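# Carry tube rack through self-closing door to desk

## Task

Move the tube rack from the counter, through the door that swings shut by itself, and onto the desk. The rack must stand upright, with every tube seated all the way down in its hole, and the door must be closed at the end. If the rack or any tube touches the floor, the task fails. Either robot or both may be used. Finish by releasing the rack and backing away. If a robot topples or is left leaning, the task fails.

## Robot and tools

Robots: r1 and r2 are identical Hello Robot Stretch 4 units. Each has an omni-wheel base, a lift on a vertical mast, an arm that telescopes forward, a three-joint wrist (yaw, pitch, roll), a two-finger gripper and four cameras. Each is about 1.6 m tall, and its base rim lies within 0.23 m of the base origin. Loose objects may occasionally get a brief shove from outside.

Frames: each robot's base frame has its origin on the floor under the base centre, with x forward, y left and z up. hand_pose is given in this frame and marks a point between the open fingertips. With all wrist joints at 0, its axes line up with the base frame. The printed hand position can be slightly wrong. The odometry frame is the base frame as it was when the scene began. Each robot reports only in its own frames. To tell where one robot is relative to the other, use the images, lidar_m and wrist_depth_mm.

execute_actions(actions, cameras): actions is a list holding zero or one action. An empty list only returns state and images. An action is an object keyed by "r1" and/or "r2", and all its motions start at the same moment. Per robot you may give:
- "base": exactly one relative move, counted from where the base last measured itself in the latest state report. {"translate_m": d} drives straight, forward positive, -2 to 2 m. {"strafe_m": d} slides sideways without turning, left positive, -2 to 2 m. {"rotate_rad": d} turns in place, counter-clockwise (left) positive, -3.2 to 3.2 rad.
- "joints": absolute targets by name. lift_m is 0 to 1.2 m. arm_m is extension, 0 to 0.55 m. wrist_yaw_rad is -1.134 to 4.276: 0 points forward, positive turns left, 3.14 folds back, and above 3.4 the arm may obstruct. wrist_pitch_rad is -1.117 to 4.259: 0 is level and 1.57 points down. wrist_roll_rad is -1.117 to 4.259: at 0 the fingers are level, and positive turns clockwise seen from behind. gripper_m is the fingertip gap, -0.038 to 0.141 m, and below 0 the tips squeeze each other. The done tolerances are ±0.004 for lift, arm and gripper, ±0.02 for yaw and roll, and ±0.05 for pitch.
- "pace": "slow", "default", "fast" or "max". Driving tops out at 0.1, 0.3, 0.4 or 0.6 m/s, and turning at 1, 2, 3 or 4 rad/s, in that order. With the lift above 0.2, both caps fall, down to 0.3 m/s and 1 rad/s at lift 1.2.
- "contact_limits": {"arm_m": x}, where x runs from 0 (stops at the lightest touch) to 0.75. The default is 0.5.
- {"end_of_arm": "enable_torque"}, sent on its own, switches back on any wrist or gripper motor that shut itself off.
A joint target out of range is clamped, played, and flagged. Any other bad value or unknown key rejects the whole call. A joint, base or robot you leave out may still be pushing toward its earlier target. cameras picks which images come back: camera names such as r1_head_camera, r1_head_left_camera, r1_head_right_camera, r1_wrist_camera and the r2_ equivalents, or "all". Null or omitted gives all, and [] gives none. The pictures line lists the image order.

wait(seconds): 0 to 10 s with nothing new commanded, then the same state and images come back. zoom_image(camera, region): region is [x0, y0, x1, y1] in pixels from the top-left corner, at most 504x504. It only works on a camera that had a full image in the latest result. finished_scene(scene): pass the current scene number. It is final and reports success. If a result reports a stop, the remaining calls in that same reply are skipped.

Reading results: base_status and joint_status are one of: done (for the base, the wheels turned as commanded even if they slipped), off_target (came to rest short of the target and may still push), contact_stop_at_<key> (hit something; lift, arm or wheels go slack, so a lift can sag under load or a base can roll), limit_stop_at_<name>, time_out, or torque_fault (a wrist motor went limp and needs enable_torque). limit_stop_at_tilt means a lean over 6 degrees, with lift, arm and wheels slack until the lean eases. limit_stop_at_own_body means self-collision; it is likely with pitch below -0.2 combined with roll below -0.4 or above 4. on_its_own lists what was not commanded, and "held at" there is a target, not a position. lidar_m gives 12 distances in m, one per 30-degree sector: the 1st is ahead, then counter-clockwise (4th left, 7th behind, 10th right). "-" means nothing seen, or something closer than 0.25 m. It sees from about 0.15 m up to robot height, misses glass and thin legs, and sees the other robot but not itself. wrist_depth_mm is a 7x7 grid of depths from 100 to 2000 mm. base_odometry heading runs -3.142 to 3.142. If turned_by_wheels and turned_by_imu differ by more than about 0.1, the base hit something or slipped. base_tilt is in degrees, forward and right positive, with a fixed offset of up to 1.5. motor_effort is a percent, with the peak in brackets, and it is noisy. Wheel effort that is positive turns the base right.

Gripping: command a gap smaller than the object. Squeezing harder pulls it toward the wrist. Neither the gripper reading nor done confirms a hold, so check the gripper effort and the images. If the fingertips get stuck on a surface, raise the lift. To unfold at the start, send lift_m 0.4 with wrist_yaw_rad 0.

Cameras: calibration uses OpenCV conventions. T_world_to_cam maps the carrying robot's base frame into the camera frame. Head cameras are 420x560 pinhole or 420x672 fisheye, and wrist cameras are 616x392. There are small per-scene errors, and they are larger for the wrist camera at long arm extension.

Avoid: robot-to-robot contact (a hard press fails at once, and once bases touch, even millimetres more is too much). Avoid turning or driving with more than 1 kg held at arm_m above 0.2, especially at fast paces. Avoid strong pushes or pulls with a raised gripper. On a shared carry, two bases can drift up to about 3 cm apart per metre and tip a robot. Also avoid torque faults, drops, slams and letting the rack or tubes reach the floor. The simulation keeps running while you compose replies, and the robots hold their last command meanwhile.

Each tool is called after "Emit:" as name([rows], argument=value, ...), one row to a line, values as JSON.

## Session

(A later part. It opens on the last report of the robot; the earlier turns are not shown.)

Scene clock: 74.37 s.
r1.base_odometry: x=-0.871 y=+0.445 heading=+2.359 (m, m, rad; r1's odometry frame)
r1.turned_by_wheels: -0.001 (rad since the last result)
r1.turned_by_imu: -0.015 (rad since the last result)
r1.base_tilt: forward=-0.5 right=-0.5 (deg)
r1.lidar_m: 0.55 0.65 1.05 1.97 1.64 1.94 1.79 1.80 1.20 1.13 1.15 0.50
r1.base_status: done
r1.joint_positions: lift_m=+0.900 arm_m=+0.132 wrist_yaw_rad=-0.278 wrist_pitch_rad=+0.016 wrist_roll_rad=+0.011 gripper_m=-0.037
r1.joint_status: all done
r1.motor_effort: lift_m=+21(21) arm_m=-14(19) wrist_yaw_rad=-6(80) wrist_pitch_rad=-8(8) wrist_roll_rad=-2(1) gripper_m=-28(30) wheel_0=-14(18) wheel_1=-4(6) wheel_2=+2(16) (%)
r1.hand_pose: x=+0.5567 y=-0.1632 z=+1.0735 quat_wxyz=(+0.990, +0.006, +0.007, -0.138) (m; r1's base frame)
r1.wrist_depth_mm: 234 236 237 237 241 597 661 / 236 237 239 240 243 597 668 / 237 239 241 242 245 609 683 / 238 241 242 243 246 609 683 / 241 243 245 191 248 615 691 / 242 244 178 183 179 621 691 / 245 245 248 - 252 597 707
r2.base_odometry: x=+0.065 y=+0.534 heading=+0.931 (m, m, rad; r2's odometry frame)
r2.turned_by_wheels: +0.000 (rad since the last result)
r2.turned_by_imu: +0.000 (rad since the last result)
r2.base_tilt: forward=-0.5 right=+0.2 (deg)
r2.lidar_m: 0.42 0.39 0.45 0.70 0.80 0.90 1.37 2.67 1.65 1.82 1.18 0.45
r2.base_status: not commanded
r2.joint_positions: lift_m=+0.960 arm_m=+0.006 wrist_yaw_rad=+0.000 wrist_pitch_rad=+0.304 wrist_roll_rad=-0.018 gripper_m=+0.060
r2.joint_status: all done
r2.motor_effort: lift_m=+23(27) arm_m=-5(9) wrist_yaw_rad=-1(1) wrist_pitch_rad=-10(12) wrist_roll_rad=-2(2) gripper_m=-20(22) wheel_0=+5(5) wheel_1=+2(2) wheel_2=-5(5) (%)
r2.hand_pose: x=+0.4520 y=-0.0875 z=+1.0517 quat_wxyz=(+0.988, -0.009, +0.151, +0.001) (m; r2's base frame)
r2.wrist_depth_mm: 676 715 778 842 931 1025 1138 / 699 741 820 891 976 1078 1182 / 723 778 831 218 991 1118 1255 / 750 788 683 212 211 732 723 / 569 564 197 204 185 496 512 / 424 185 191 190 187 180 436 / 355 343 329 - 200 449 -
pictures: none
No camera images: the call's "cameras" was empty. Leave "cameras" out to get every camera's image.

Emit:
execute_actions([
  {"r1":{"base":{"strafe_m":0.08},"joints":{"wrist_yaw_rad":-0.42,"arm_m":0.06},"pace":"slow"},"r2":{"base":{"translate_m":-0.3}}},
], cameras=[])

Emit:
execute_actions([
  {"r2":{"base":{"rotate_rad":-2.84},"pace":"slow"}},
], cameras=["r2_head_left_camera","r1_head_left_camera"])

Scene clock: 85.83 s.
r1.base_odometry: x=-0.927 y=+0.389 heading=+2.357 (m, m, rad; r1's odometry frame)
r1.turned_by_wheels: -0.002 (rad since the last result)
r1.turned_by_imu: +0.010 (rad since the last result)
r1.base_tilt: forward=-0.5 right=-0.5 (deg)
r1.lidar_m: 0.50 0.63 1.05 1.89 1.41 1.39 1.80 1.86 1.24 1.21 1.19 0.42
r1.base_status: done
r1.joint_positions: lift_m=+0.900 arm_m=+0.062 wrist_yaw_rad=-0.431 wrist_pitch_rad=+0.016 wrist_roll_rad=+0.011 gripper_m=-0.037
r1.joint_status: all done
r1.on_its_own: wrist_yaw_rad is at rest, and its effort (+31) is outside its rest range (-13 to +13)
r1.motor_effort: lift_m=+21(22) arm_m=-11(16) wrist_yaw_rad=+31(85) wrist_pitch_rad=-9(9) wrist_roll_rad=-1(2) gripper_m=-31(27) wheel_0=-21(19) wheel_1=-1(5) wheel_2=-3(18) (%)
r1.hand_pose: x=+0.4584 y=-0.1999 z=+1.0734 quat_wxyz=(+0.977, +0.007, +0.007, -0.214) (m; r1's base frame)
r1.wrist_depth_mm: 231 233 236 237 242 842 976 / 233 236 237 238 243 854 946 / 235 236 239 241 245 854 991 / 236 239 241 243 246 866 991 / 237 241 243 188 249 878 1008 / 239 242 243 181 181 904 991 / 242 244 246 - 253 854 1008
r2.base_odometry: x=-0.114 y=+0.294 heading=+0.930 (m, m, rad; r2's odometry frame)
r2.turned_by_wheels: +0.000 (rad since the last result)
r2.turned_by_imu: +0.000 (rad since the last result)
r2.base_tilt: forward=-0.5 right=+0.3 (deg)
r2.lidar_m: 0.40 0.65 0.75 0.71 0.67 0.75 1.16 2.41 1.42 1.93 1.90 0.45
r2.base_status: done
r2.joint_positions: lift_m=+0.960 arm_m=+0.006 wrist_yaw_rad=+0.000 wrist_pitch_rad=+0.304 wrist_roll_rad=-0.018 gripper_m=+0.060
r2.joint_status: not commanded
r2.motor_effort: lift_m=+23(23) arm_m=-5(5) wrist_yaw_rad=+1(2) wrist_pitch_rad=-10(11) wrist_roll_rad=-3(2) gripper_m=-24(20) wheel_0=-4(10) wheel_1=-2(8) wheel_2=+1(10) (%)
r2.hand_pose: x=+0.4520 y=-0.0874 z=+1.0517 quat_wxyz=(+0.988, -0.009, +0.151, +0.001) (m; r2's base frame)
r2.wrist_depth_mm: 891 946 1025 1138 1229 1336 1464 / 917 976 1078 1182 1281 1397 1537 / 960 1042 1098 219 1008 1255 1618 / 842 820 683 213 193 778 854 / 564 569 198 204 184 788 917 / 484 184 191 191 187 180 1008 / 525 569 603 - 200 946 -
pictures: none
No camera images: the call's "cameras" was empty. Leave "cameras" out to get every camera's image.

Scene clock: 89.97 s.
r1.base_odometry: x=-0.927 y=+0.389 heading=+2.357 (m, m, rad; r1's odometry frame)
r1.turned_by_wheels: +0.000 (rad since the last result)
r1.turned_by_imu: +0.001 (rad since the last result)
r1.base_tilt: forward=-0.5 right=-0.6 (deg)
r1.lidar_m: 0.49 0.64 1.05 1.87 1.39 1.38 1.79 1.83 1.26 1.20 1.20 0.41
r1.base_status: not commanded
r1.joint_positions: lift_m=+0.900 arm_m=+0.062 wrist_yaw_rad=-0.431 wrist_pitch_rad=+0.016 wrist_roll_rad=+0.011 gripper_m=-0.037
r1.joint_status: not commanded
r1.on_its_own: wrist_yaw_rad is at rest, and its effort (+31) is outside its rest range (-13 to +13)
r1.motor_effort: lift_m=+21(21) arm_m=-11(11) wrist_yaw_rad=+31(31) wrist_pitch_rad=-9(10) wrist_roll_rad=-2(2) gripper_m=-26(27) wheel_0=-21(21) wheel_1=-1(1) wheel_2=-3(2) (%)
r1.hand_pose: x=+0.4584 y=-0.1999 z=+1.0734 quat_wxyz=(+0.977, +0.007, +0.007, -0.214) (m; r1's base frame)
r1.wrist_depth_mm: 231 233 236 237 241 842 960 / 233 235 237 238 243 878 991 / 235 237 239 240 246 854 976 / 236 237 241 243 247 878 976 / 237 240 243 188 250 878 976 / 238 242 243 182 181 866 991 / 241 243 247 - 253 842 991
r2.base_odometry: x=-0.114 y=+0.294 heading=-1.909 (m, m, rad; r2's odometry frame)
r2.turned_by_wheels: -2.839 (rad since the last result)
r2.turned_by_imu: -2.873 (rad since the last result)
r2.base_tilt: forward=-0.5 right=+0.2 (deg)
r2.lidar_m: 0.41 1.44 1.42 1.90 1.09 0.73 0.67 0.72 0.74 0.66 0.71 0.44
r2.base_status: done
r2.joint_positions: lift_m=+0.960 arm_m=+0.006 wrist_yaw_rad=+0.000 wrist_pitch_rad=+0.304 wrist_roll_rad=-0.018 gripper_m=+0.060
r2.joint_status: not commanded
r2.motor_effort: lift_m=+23(23) arm_m=-5(5) wrist_yaw_rad=+1(2) wrist_pitch_rad=-10(11) wrist_roll_rad=-2(3) gripper_m=-23(24) wheel_0=+5(7) wheel_1=+2(6) wheel_2=+2(7) (%)
r2.hand_pose: x=+0.4520 y=-0.0875 z=+1.0517 quat_wxyz=(+0.988, -0.009, +0.151, +0.001) (m; r2's base frame)
r2.wrist_depth_mm: 1983 - 1983 - - 1098 798 / - - - - - 1160 809 / - - - 221 - 1098 831 / - - - 216 214 1118 842 / - - 198 203 185 991 854 / 1921 185 191 191 185 180 798 / 1618 1576 1464 - 199 1205 -
pictures: r1_head_left_camera, r2_head_left_camera
Images, in order (width x height): r1_head_left_camera 420x672, r2_head_left_camera 420x672.

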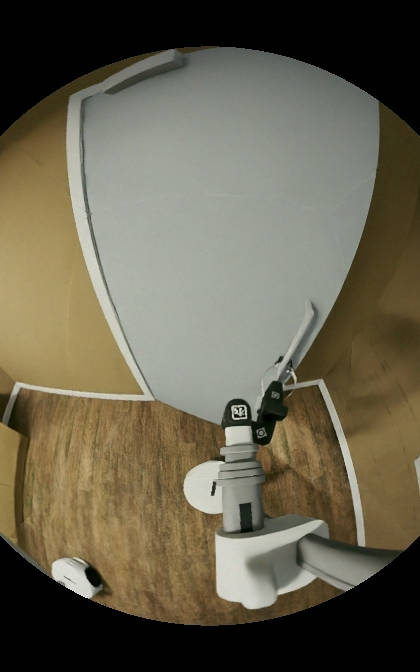

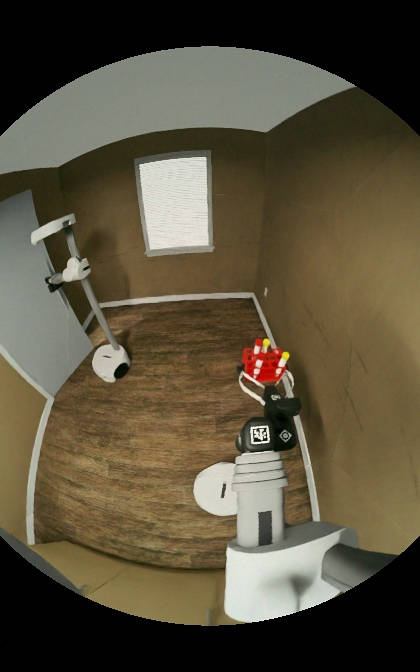

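Emit:
execute_actions([
  {"r2":{"base":{"rotate_rad":0.12}},"r1":{"base":{"translate_m":-0.1},"joints":{"wrist_yaw_rad":-0.5},"pace":"slow"}},
], cameras=[])

Emit:
execute_actions([
  {"r2":{"base":{"translate_m":1.5}},"r1":{"base":{"strafe_m":0.1},"joints":{"wrist_yaw_rad":-0.62},"pace":"slow"}},
], cameras=["r2_head_left_camera","r1_head_left_camera"])

Scene clock: 97.67 s.
torque_fault: r1.wrist_yaw_rad switched itself off since the last result.
r1.base_odometry: x=-0.856 y=+0.318 heading=+2.356 (m, m, rad; r1's odometry frame)
r1.turned_by_wheels: -0.001 (rad since the last result)
r1.turned_by_imu: -0.011 (rad since the last result)
r1.base_tilt: forward=-0.6 right=-0.5 (deg)
r1.lidar_m: 0.51 0.68 1.15 1.89 1.35 1.26 1.70 1.74 1.25 1.23 1.26 0.43
r1.base_status: done
r1.joint_positions: lift_m=+0.900 arm_m=+0.062 wrist_yaw_rad=-0.276 wrist_pitch_rad=+0.015 wrist_roll_rad=+0.011 gripper_m=-0.037
r1.joint_status: wrist_yaw_rad torque_fault (moved +0.155 of -0.069)
r1.on_its_own: wrist_yaw_rad is off since a torque_fault, until you send "end_of_arm": "enable_torque" (your -0.500 is given up)
r1.motor_effort: lift_m=+21(21) arm_m=-8(11) wrist_yaw_rad=+0(100) wrist_pitch_rad=-7(9) wrist_roll_rad=-1(1) gripper_m=-25(27) wheel_0=-11(21) wheel_1=-3(3) wheel_2=+4(19) (%)
r1.hand_pose: x=+0.4862 y=-0.1627 z=+1.0736 quat_wxyz=(+0.990, +0.006, +0.007, -0.138) (m; r1's base frame)
r1.wrist_depth_mm: 283 267 255 236 230 809 917 / 286 270 256 239 232 809 904 / 287 272 259 239 235 809 917 / 290 274 260 242 236 820 931 / 291 276 264 189 236 831 931 / 294 279 179 183 179 842 946 / 297 281 266 - 238 234 960
r2.base_odometry: x=-0.114 y=+0.294 heading=-1.790 (m, m, rad; r2's odometry frame)
r2.turned_by_wheels: +0.120 (rad since the last result)
r2.turned_by_imu: +0.121 (rad since the last result)
r2.base_tilt: forward=-0.5 right=+0.2 (deg)
r2.lidar_m: 0.40 1.34 1.57 1.88 0.98 0.72 0.68 0.75 0.72 0.70 0.74 0.44
r2.base_status: done
r2.joint_positions: lift_m=+0.960 arm_m=+0.006 wrist_yaw_rad=+0.000 wrist_pitch_rad=+0.304 wrist_roll_rad=-0.018 gripper_m=+0.060
r2.joint_status: not commanded
r2.motor_effort: lift_m=+23(23) arm_m=-5(5) wrist_yaw_rad=-1(0) wrist_pitch_rad=-11(11) wrist_roll_rad=-2(2) gripper_m=-22(23) wheel_0=-3(7) wheel_1=-1(6) wheel_2=-1(8) (%)
r2.hand_pose: x=+0.4521 y=-0.0874 z=+1.0517 quat_wxyz=(+0.988, -0.009, +0.151, +0.001) (m; r2's base frame)
r2.wrist_depth_mm: - - - - - 1576 1008 / - - - - - 1576 1042 / - - - 218 - 1464 1042 / - - - 213 195 1618 1060 / - - 198 204 184 1255 1042 / 1618 185 191 191 187 180 960 / 1281 1537 1464 - 200 1464 -
pictures: none
No camera images: the call's "cameras" was empty. Leave "cameras" out to get every camera's image.

not run: a stop came earlier in this reply.

Limp now; continue.

Emit:
execute_actions([
  {"r2":{"base":{"translate_m":1.5}},"r1":{"base":{"strafe_m":0.25},"pace":"slow"}},
], cameras=["r2_head_left_camera","r1_head_left_camera"])

Scene clock: 107.27 s.
r1.base_odometry: x=-1.033 y=+0.142 heading=+2.355 (m, m, rad; r1's odometry frame)
r1.turned_by_wheels: -0.001 (rad since the last result)
r1.turned_by_imu: -0.075 (rad since the last result)
r1.base_tilt: forward=-0.6 right=-0.5 (deg)
r1.lidar_m: 0.46 0.71 1.07 1.64 1.66 1.96 1.73 0.87 0.97 1.44 0.42 0.36
r1.base_status: done
r1.joint_positions: lift_m=+0.900 arm_m=+0.061 wrist_yaw_rad=-0.891 wrist_pitch_rad=+0.016 wrist_roll_rad=+0.011 gripper_m=-0.037
r1.joint_status: not commanded
r1.on_its_own: wrist_yaw_rad is off since a torque_fault, until you send "end_of_arm": "enable_torque" (your -0.500 is given up)
r1.motor_effort: lift_m=+21(21) arm_m=-8(9) wrist_yaw_rad=+1(2) wrist_pitch_rad=-8(8) wrist_roll_rad=-1(2) gripper_m=-23(25) wheel_0=-17(19) wheel_1=+2(4) wheel_2=-3(4) (%)
r1.hand_pose: x=+0.3458 y=-0.2793 z=+1.0735 quat_wxyz=(+0.902, +0.008, +0.005, -0.431) (m; r1's base frame)
r1.wrist_depth_mm: 200 211 224 232 255 1229 1098 / 201 212 225 234 257 1229 1118 / 202 213 227 236 258 1229 1098 / 202 215 229 237 260 1281 1118 / 204 217 230 189 1308 1255 1118 / 206 218 181 181 179 1255 1138 / 208 216 231 - 1336 1182 1138
r2.base_odometry: x=-0.439 y=-1.171 heading=-1.789 (m, m, rad; r2's odometry frame)
r2.turned_by_wheels: +0.000 (rad since the last result)
r2.turned_by_imu: -0.005 (rad since the last result)
r2.base_tilt: forward=-0.7 right=+0.3 (deg)
r2.lidar_m: 0.37 0.96 1.43 1.20 0.89 2.26 2.18 1.06 0.78 0.78 0.81 0.43
r2.base_status: done
r2.joint_positions: lift_m=+0.960 arm_m=+0.006 wrist_yaw_rad=+0.000 wrist_pitch_rad=+0.304 wrist_roll_rad=-0.018 gripper_m=+0.060
r2.joint_status: not commanded
r2.motor_effort: lift_m=+22(23) arm_m=-5(5) wrist_yaw_rad=-1(1) wrist_pitch_rad=-11(11) wrist_roll_rad=-2(2) gripper_m=-20(20) wheel_0=+3(6) wheel_1=+1(6) wheel_2=-2(13) (%)
r2.hand_pose: x=+0.4520 y=-0.0874 z=+1.0517 quat_wxyz=(+0.988, -0.009, +0.151, +0.001) (m; r2's base frame)
r2.wrist_depth_mm: 668 661 654 634 634 621 615 / 691 691 691 668 654 654 640 / 741 732 715 220 683 683 676 / 778 768 741 213 195 723 715 / 842 809 198 204 184 750 759 / 904 184 191 191 187 180 788 / 976 946 917 - 200 854 -
pictures: r1_head_left_camera, r2_head_left_camera
Images, in order (width x height): r1_head_left_camera 420x672, r2_head_left_camera 420x672.

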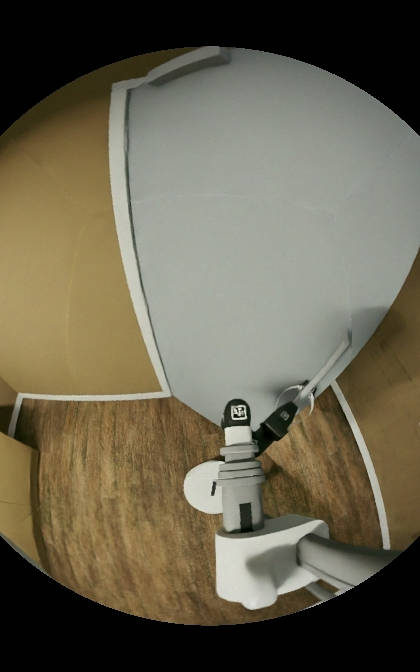

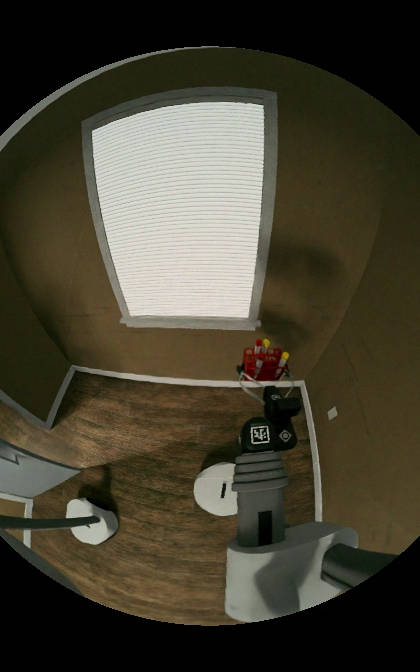

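Emit:
execute_actions([
  {"r2":{"base":{"rotate_rad":1.5},"pace":"slow"},"r1":{"base":{"translate_m":-0.15},"pace":"slow"}},
], cameras=[])

Emit:
execute_actions([
  {"r1":{"base":{"strafe_m":0.2},"pace":"slow"}},
], cameras=[])

Emit:
execute_actions([
  {"r1":{"base":{"translate_m":-0.12},"pace":"slow"},"r2":{"base":{"strafe_m":-0.3}}},
], cameras=[])

Emit:
execute_actions([
  {"r1":{"base":{"strafe_m":0.17},"pace":"slow"}},
], cameras=["r2_head_left_camera","r1_head_left_camera","r2_head_camera"])

Scene clock: 117.83 s.
r1.base_odometry: x=-0.927 y=+0.036 heading=+2.354 (m, m, rad; r1's odometry frame)
r1.turned_by_wheels: -0.001 (rad since the last result)
r1.turned_by_imu: +0.000 (rad since the last result)
r1.base_tilt: forward=-0.6 right=-0.6 (deg)
r1.lidar_m: 0.53 0.86 1.24 1.61 1.64 1.78 1.57 0.78 0.67 1.45 1.50 0.42
r1.base_status: done
r1.joint_positions: lift_m=+0.900 arm_m=+0.061 wrist_yaw_rad=-0.506 wrist_pitch_rad=+0.015 wrist_roll_rad=+0.011 gripper_m=-0.037
r1.joint_status: not commanded
r1.on_its_own: wrist_yaw_rad is off since a torque_fault, until you send "end_of_arm": "enable_torque"; wrist_yaw_rad moved +0.385 to your old target -0.500
r1.motor_effort: lift_m=+21(21) arm_m=-8(8) wrist_yaw_rad=+2(2) wrist_pitch_rad=-6(8) wrist_roll_rad=-1(1) gripper_m=-24(25) wheel_0=-12(22) wheel_1=-2(5) wheel_2=+2(1) (%)
r1.hand_pose: x=+0.4423 y=-0.2163 z=+1.0736 quat_wxyz=(+0.968, +0.007, +0.006, -0.250) (m; r1's base frame)
r1.wrist_depth_mm: 286 268 254 236 229 1366 1138 / 289 272 258 237 231 1336 1160 / 290 276 259 239 232 1366 1182 / 293 276 262 242 234 1336 1160 / 297 278 264 205 235 1366 1160 / 297 281 179 184 180 1336 1182 / 301 282 266 - 237 234 1182
r2.base_odometry: x=-0.439 y=-1.171 heading=-0.290 (m, m, rad; r2's odometry frame)
r2.turned_by_wheels: +1.499 (rad since the last result)
r2.turned_by_imu: +1.516 (rad since the last result)
r2.base_tilt: forward=-0.5 right=+0.3 (deg)
r2.lidar_m: 0.40 0.79 0.85 2.17 1.16 0.82 0.76 0.80 0.99 0.89 0.93 0.45
r2.base_status: done
r2.joint_positions: lift_m=+0.960 arm_m=+0.006 wrist_yaw_rad=+0.000 wrist_pitch_rad=+0.304 wrist_roll_rad=-0.018 gripper_m=+0.060
r2.joint_status: not commanded
r2.motor_effort: lift_m=+22(22) arm_m=-5(4) wrist_yaw_rad=-1(0) wrist_pitch_rad=-11(11) wrist_roll_rad=-2(2) gripper_m=-21(23) wheel_0=-5(6) wheel_1=-3(7) wheel_2=-4(8) (%)
r2.hand_pose: x=+0.4520 y=-0.0874 z=+1.0517 quat_wxyz=(+0.988, -0.009, +0.151, +0.001) (m; r2's base frame)
r2.wrist_depth_mm: 1464 1078 - 1499 1464 1499 1160 / 1537 1229 - 1537 1576 1499 1229 / 1618 1160 - 220 1618 1618 1229 / 1661 1618 991 212 193 1708 1229 / 1921 1808 197 203 183 1499 1255 / 1863 184 191 192 186 180 1182 / 1618 1537 1281 - 200 1499 -
pictures: none
No camera images: the call's "cameras" was empty. Leave "cameras" out to get every camera's image.

Scene clock: 120.97 s.
r1.base_odometry: x=-1.069 y=-0.104 heading=+2.353 (m, m, rad; r1's odometry frame)
r1.turned_by_wheels: -0.001 (rad since the last result)
r1.turned_by_imu: -0.005 (rad since the last result)
r1.base_tilt: forward=-0.6 right=-0.5 (deg)
r1.lidar_m: 0.55 0.96 1.19 1.43 1.45 1.80 1.61 0.96 0.86 0.95 0.40 0.36
r1.base_status: done
r1.joint_positions: lift_m=+0.900 arm_m=+0.061 wrist_yaw_rad=-0.976 wrist_pitch_rad=+0.016 wrist_roll_rad=+0.011 gripper_m=-0.037
r1.joint_status: not commanded
r1.on_its_own: wrist_yaw_rad is off since a torque_fault, until you send "end_of_arm": "enable_torque" (your -0.500 is given up)
r1.motor_effort: lift_m=+21(21) arm_m=-7(9) wrist_yaw_rad=+0(2) wrist_pitch_rad=-8(7) wrist_roll_rad=+0(1) gripper_m=-26(27) wheel_0=-12(19) wheel_1=+1(4) wheel_2=-2(6) (%)
r1.hand_pose: x=+0.3214 y=-0.2879 z=+1.0735 quat_wxyz=(+0.883, +0.008, +0.004, -0.469) (m; r1's base frame)
r1.wrist_depth_mm: 234 236 237 238 242 1430 1336 / 236 236 239 241 243 1430 1308 / 236 239 240 241 245 1430 1308 / 238 240 242 244 248 1430 1308 / 240 242 244 190 248 1430 1336 / 241 244 179 182 181 1430 1336 / 244 245 247 - 252 1397 1308
r2.base_odometry: x=-0.439 y=-1.171 heading=-0.290 (m, m, rad; r2's odometry frame)
r2.turned_by_wheels: +0.000 (rad since the last result)
r2.turned_by_imu: +0.000 (rad since the last result)
r2.base_tilt: forward=-0.6 right=+0.2 (deg)
r2.lidar_m: 0.40 0.93 0.92 2.17 1.15 0.82 0.72 0.79 1.00 0.91 0.93 0.44
r2.base_status: not commanded
r2.joint_positions: lift_m=+0.960 arm_m=+0.006 wrist_yaw_rad=+0.000 wrist_pitch_rad=+0.304 wrist_roll_rad=-0.018 gripper_m=+0.060
r2.joint_status: not commanded
r2.motor_effort: lift_m=+22(22) arm_m=-4(5) wrist_yaw_rad=+0(1) wrist_pitch_rad=-11(11) wrist_roll_rad=-3(2) gripper_m=-19(18) wheel_0=-5(5) wheel_1=-3(3) wheel_2=-4(4) (%)
r2.hand_pose: x=+0.4520 y=-0.0874 z=+1.0517 quat_wxyz=(+0.988, -0.009, +0.151, +0.001) (m; r2's base frame)
r2.wrist_depth_mm: 1464 - - 1499 1499 1464 1160 / 1537 - - 1537 1537 1537 1229 / 1618 - - 216 1618 1618 1205 / 1756 1808 - 213 195 1708 1255 / 1863 1808 196 204 184 1430 1255 / 1921 184 191 192 186 179 1182 / 1618 1576 1464 - 200 1464 -
pictures: none
No camera images: the call's "cameras" was empty. Leave "cameras" out to get every camera's image.

Scene clock: 123.43 s.
r1.base_odometry: x=-0.985 y=-0.189 heading=+2.352 (m, m, rad; r1's odometry frame)
r1.turned_by_wheels: -0.001 (rad since the last result)
r1.turned_by_imu: -0.001 (rad since the last result)
r1.base_tilt: forward=-0.6 right=-0.6 (deg)
r1.lidar_m: 0.59 1.07 1.35 1.41 1.43 1.68 1.48 1.51 1.10 1.10 1.70 0.40
r1.base_status: done
r1.joint_positions: lift_m=+0.900 arm_m=+0.061 wrist_yaw_rad=-0.587 wrist_pitch_rad=+0.015 wrist_roll_rad=+0.011 gripper_m=-0.037
r1.joint_status: not commanded
r1.on_its_own: wrist_yaw_rad is off since a torque_fault, until you send "end_of_arm": "enable_torque" (your -0.500 is given up)
r1.motor_effort: lift_m=+21(22) arm_m=-7(7) wrist_yaw_rad=+1(2) wrist_pitch_rad=-6(9) wrist_roll_rad=-1(0) gripper_m=-23(30) wheel_0=-10(11) wheel_1=-1(4) wheel_2=+1(4) (%)
r1.hand_pose: x=+0.4239 y=-0.2326 z=+1.0737 quat_wxyz=(+0.957, +0.007, +0.006, -0.290) (m; r1's base frame)
r1.wrist_depth_mm: 362 314 276 236 223 1464 1281 / 362 317 281 237 224 1430 1336 / 366 317 281 238 227 1464 1336 / 368 320 282 241 228 1464 1308 / 375 325 286 197 226 1499 1308 / 377 325 178 185 181 1464 1336 / 379 329 289 - 227 219 1336
r2.base_odometry: x=-0.525 y=-1.458 heading=-0.290 (m, m, rad; r2's odometry frame)
r2.turned_by_wheels: +0.000 (rad since the last result)
r2.turned_by_imu: -0.001 (rad since the last result)
r2.base_tilt: forward=-0.6 right=+0.2 (deg)
r2.lidar_m: 0.40 1.25 1.07 2.45 1.14 0.81 0.74 0.80 0.68 0.58 0.61 0.43
r2.base_status: done
r2.joint_positions: lift_m=+0.960 arm_m=+0.006 wrist_yaw_rad=+0.000 wrist_pitch_rad=+0.304 wrist_roll_rad=-0.018 gripper_m=+0.060
r2.joint_status: not commanded
r2.motor_effort: lift_m=+22(22) arm_m=-4(5) wrist_yaw_rad=-1(2) wrist_pitch_rad=-11(10) wrist_roll_rad=-3(2) gripper_m=-21(23) wheel_0=+2(13) wheel_1=-2(12) wheel_2=+0(2) (%)
r2.hand_pose: x=+0.4520 y=-0.0874 z=+1.0517 quat_wxyz=(+0.988, -0.009, +0.151, +0.001) (m; r2's base frame)
r2.wrist_depth_mm: - - - 1499 1499 1078 759 / - - - 1576 1576 1118 788 / 1499 - - 218 1618 1060 778 / 1430 - 1708 212 211 1078 798 / 1281 - 198 204 184 946 809 / 1182 185 192 191 188 180 759 / 1182 1537 1499 - 200 1160 -
pictures: none
No camera images: the call's "cameras" was empty. Leave "cameras" out to get every camera's image.

Scene clock: 126.27 s.
r1.base_odometry: x=-1.105 y=-0.309 heading=+2.351 (m, m, rad; r1's odometry frame)
r1.turned_by_wheels: -0.001 (rad since the last result)
r1.turned_by_imu: -0.002 (rad since the last result)
r1.base_tilt: forward=-0.6 right=-0.5 (deg)
r1.lidar_m: 0.66 1.05 1.30 1.23 1.25 1.55 1.52 1.52 1.22 1.29 0.40 0.37
r1.base_status: done
r1.joint_positions: lift_m=+0.900 arm_m=+0.061 wrist_yaw_rad=-0.842 wrist_pitch_rad=+0.015 wrist_roll_rad=+0.011 gripper_m=-0.037
r1.joint_status: not commanded
r1.on_its_own: wrist_yaw_rad is off since a torque_fault, until you send "end_of_arm": "enable_torque" (your -0.500 is given up)
r1.motor_effort: lift_m=+21(21) arm_m=-7(7) wrist_yaw_rad=+1(2) wrist_pitch_rad=-6(5) wrist_roll_rad=-1(0) gripper_m=-20(27) wheel_0=-10(19) wheel_1=+1(4) wheel_2=-2(2) (%)
r1.hand_pose: x=+0.3590 y=-0.2734 z=+1.0737 quat_wxyz=(+0.913, +0.008, +0.005, -0.409) (m; r1's base frame)
r1.wrist_depth_mm: 329 296 268 236 224 1537 1430 / 332 298 271 237 226 1537 1430 / 336 298 272 238 228 1537 1430 / 340 303 273 240 229 1537 1430 / 342 304 274 198 229 1576 1464 / 347 309 178 183 181 1618 1464 / 347 309 278 - 230 223 1464
r2.base_odometry: x=-0.525 y=-1.458 heading=-0.290 (m, m, rad; r2's odometry frame)
r2.turned_by_wheels: +0.000 (rad since the last result)
r2.turned_by_imu: +0.000 (rad since the last result)
r2.base_tilt: forward=-0.6 right=+0.1 (deg)
r2.lidar_m: 0.40 1.32 1.25 2.49 1.17 0.78 0.75 0.76 0.69 0.60 0.61 0.44
r2.base_status: not commanded
r2.joint_positions: lift_m=+0.960 arm_m=+0.006 wrist_yaw_rad=+0.000 wrist_pitch_rad=+0.304 wrist_roll_rad=-0.018 gripper_m=+0.060
r2.joint_status: not commanded
r2.motor_effort: lift_m=+22(22) arm_m=-5(5) wrist_yaw_rad=-1(1) wrist_pitch_rad=-11(11) wrist_roll_rad=-2(2) gripper_m=-21(23) wheel_0=+2(2) wheel_1=-2(2) wheel_2=+0(0) (%)
r2.hand_pose: x=+0.4520 y=-0.0874 z=+1.0517 quat_wxyz=(+0.988, -0.009, +0.151, +0.001) (m; r2's base frame)
r2.wrist_depth_mm: - - - 1499 1537 1098 759 / - - - 1576 1537 1118 778 / 1537 - - 219 1618 1060 798 / 1576 - 1708 212 194 1138 798 / 1464 - 198 204 183 946 798 / 1397 184 191 191 187 180 750 / 1397 1576 1499 - 200 1160 -
pictures: r1_head_left_camera, r2_head_camera, r2_head_left_camera
Images, in order (width x height): r1_head_left_camera 420x672, r2_head_camera 420x560, r2_head_left_camera 420x672.

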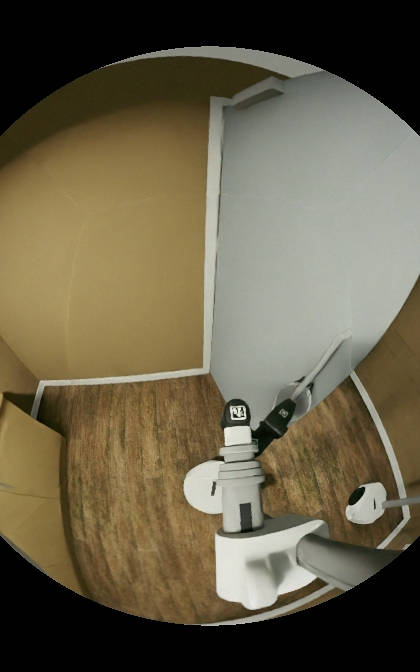

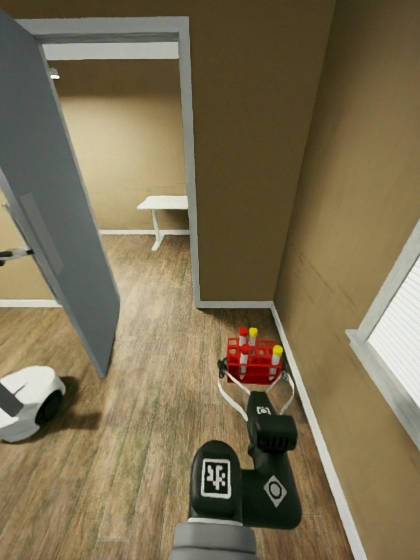

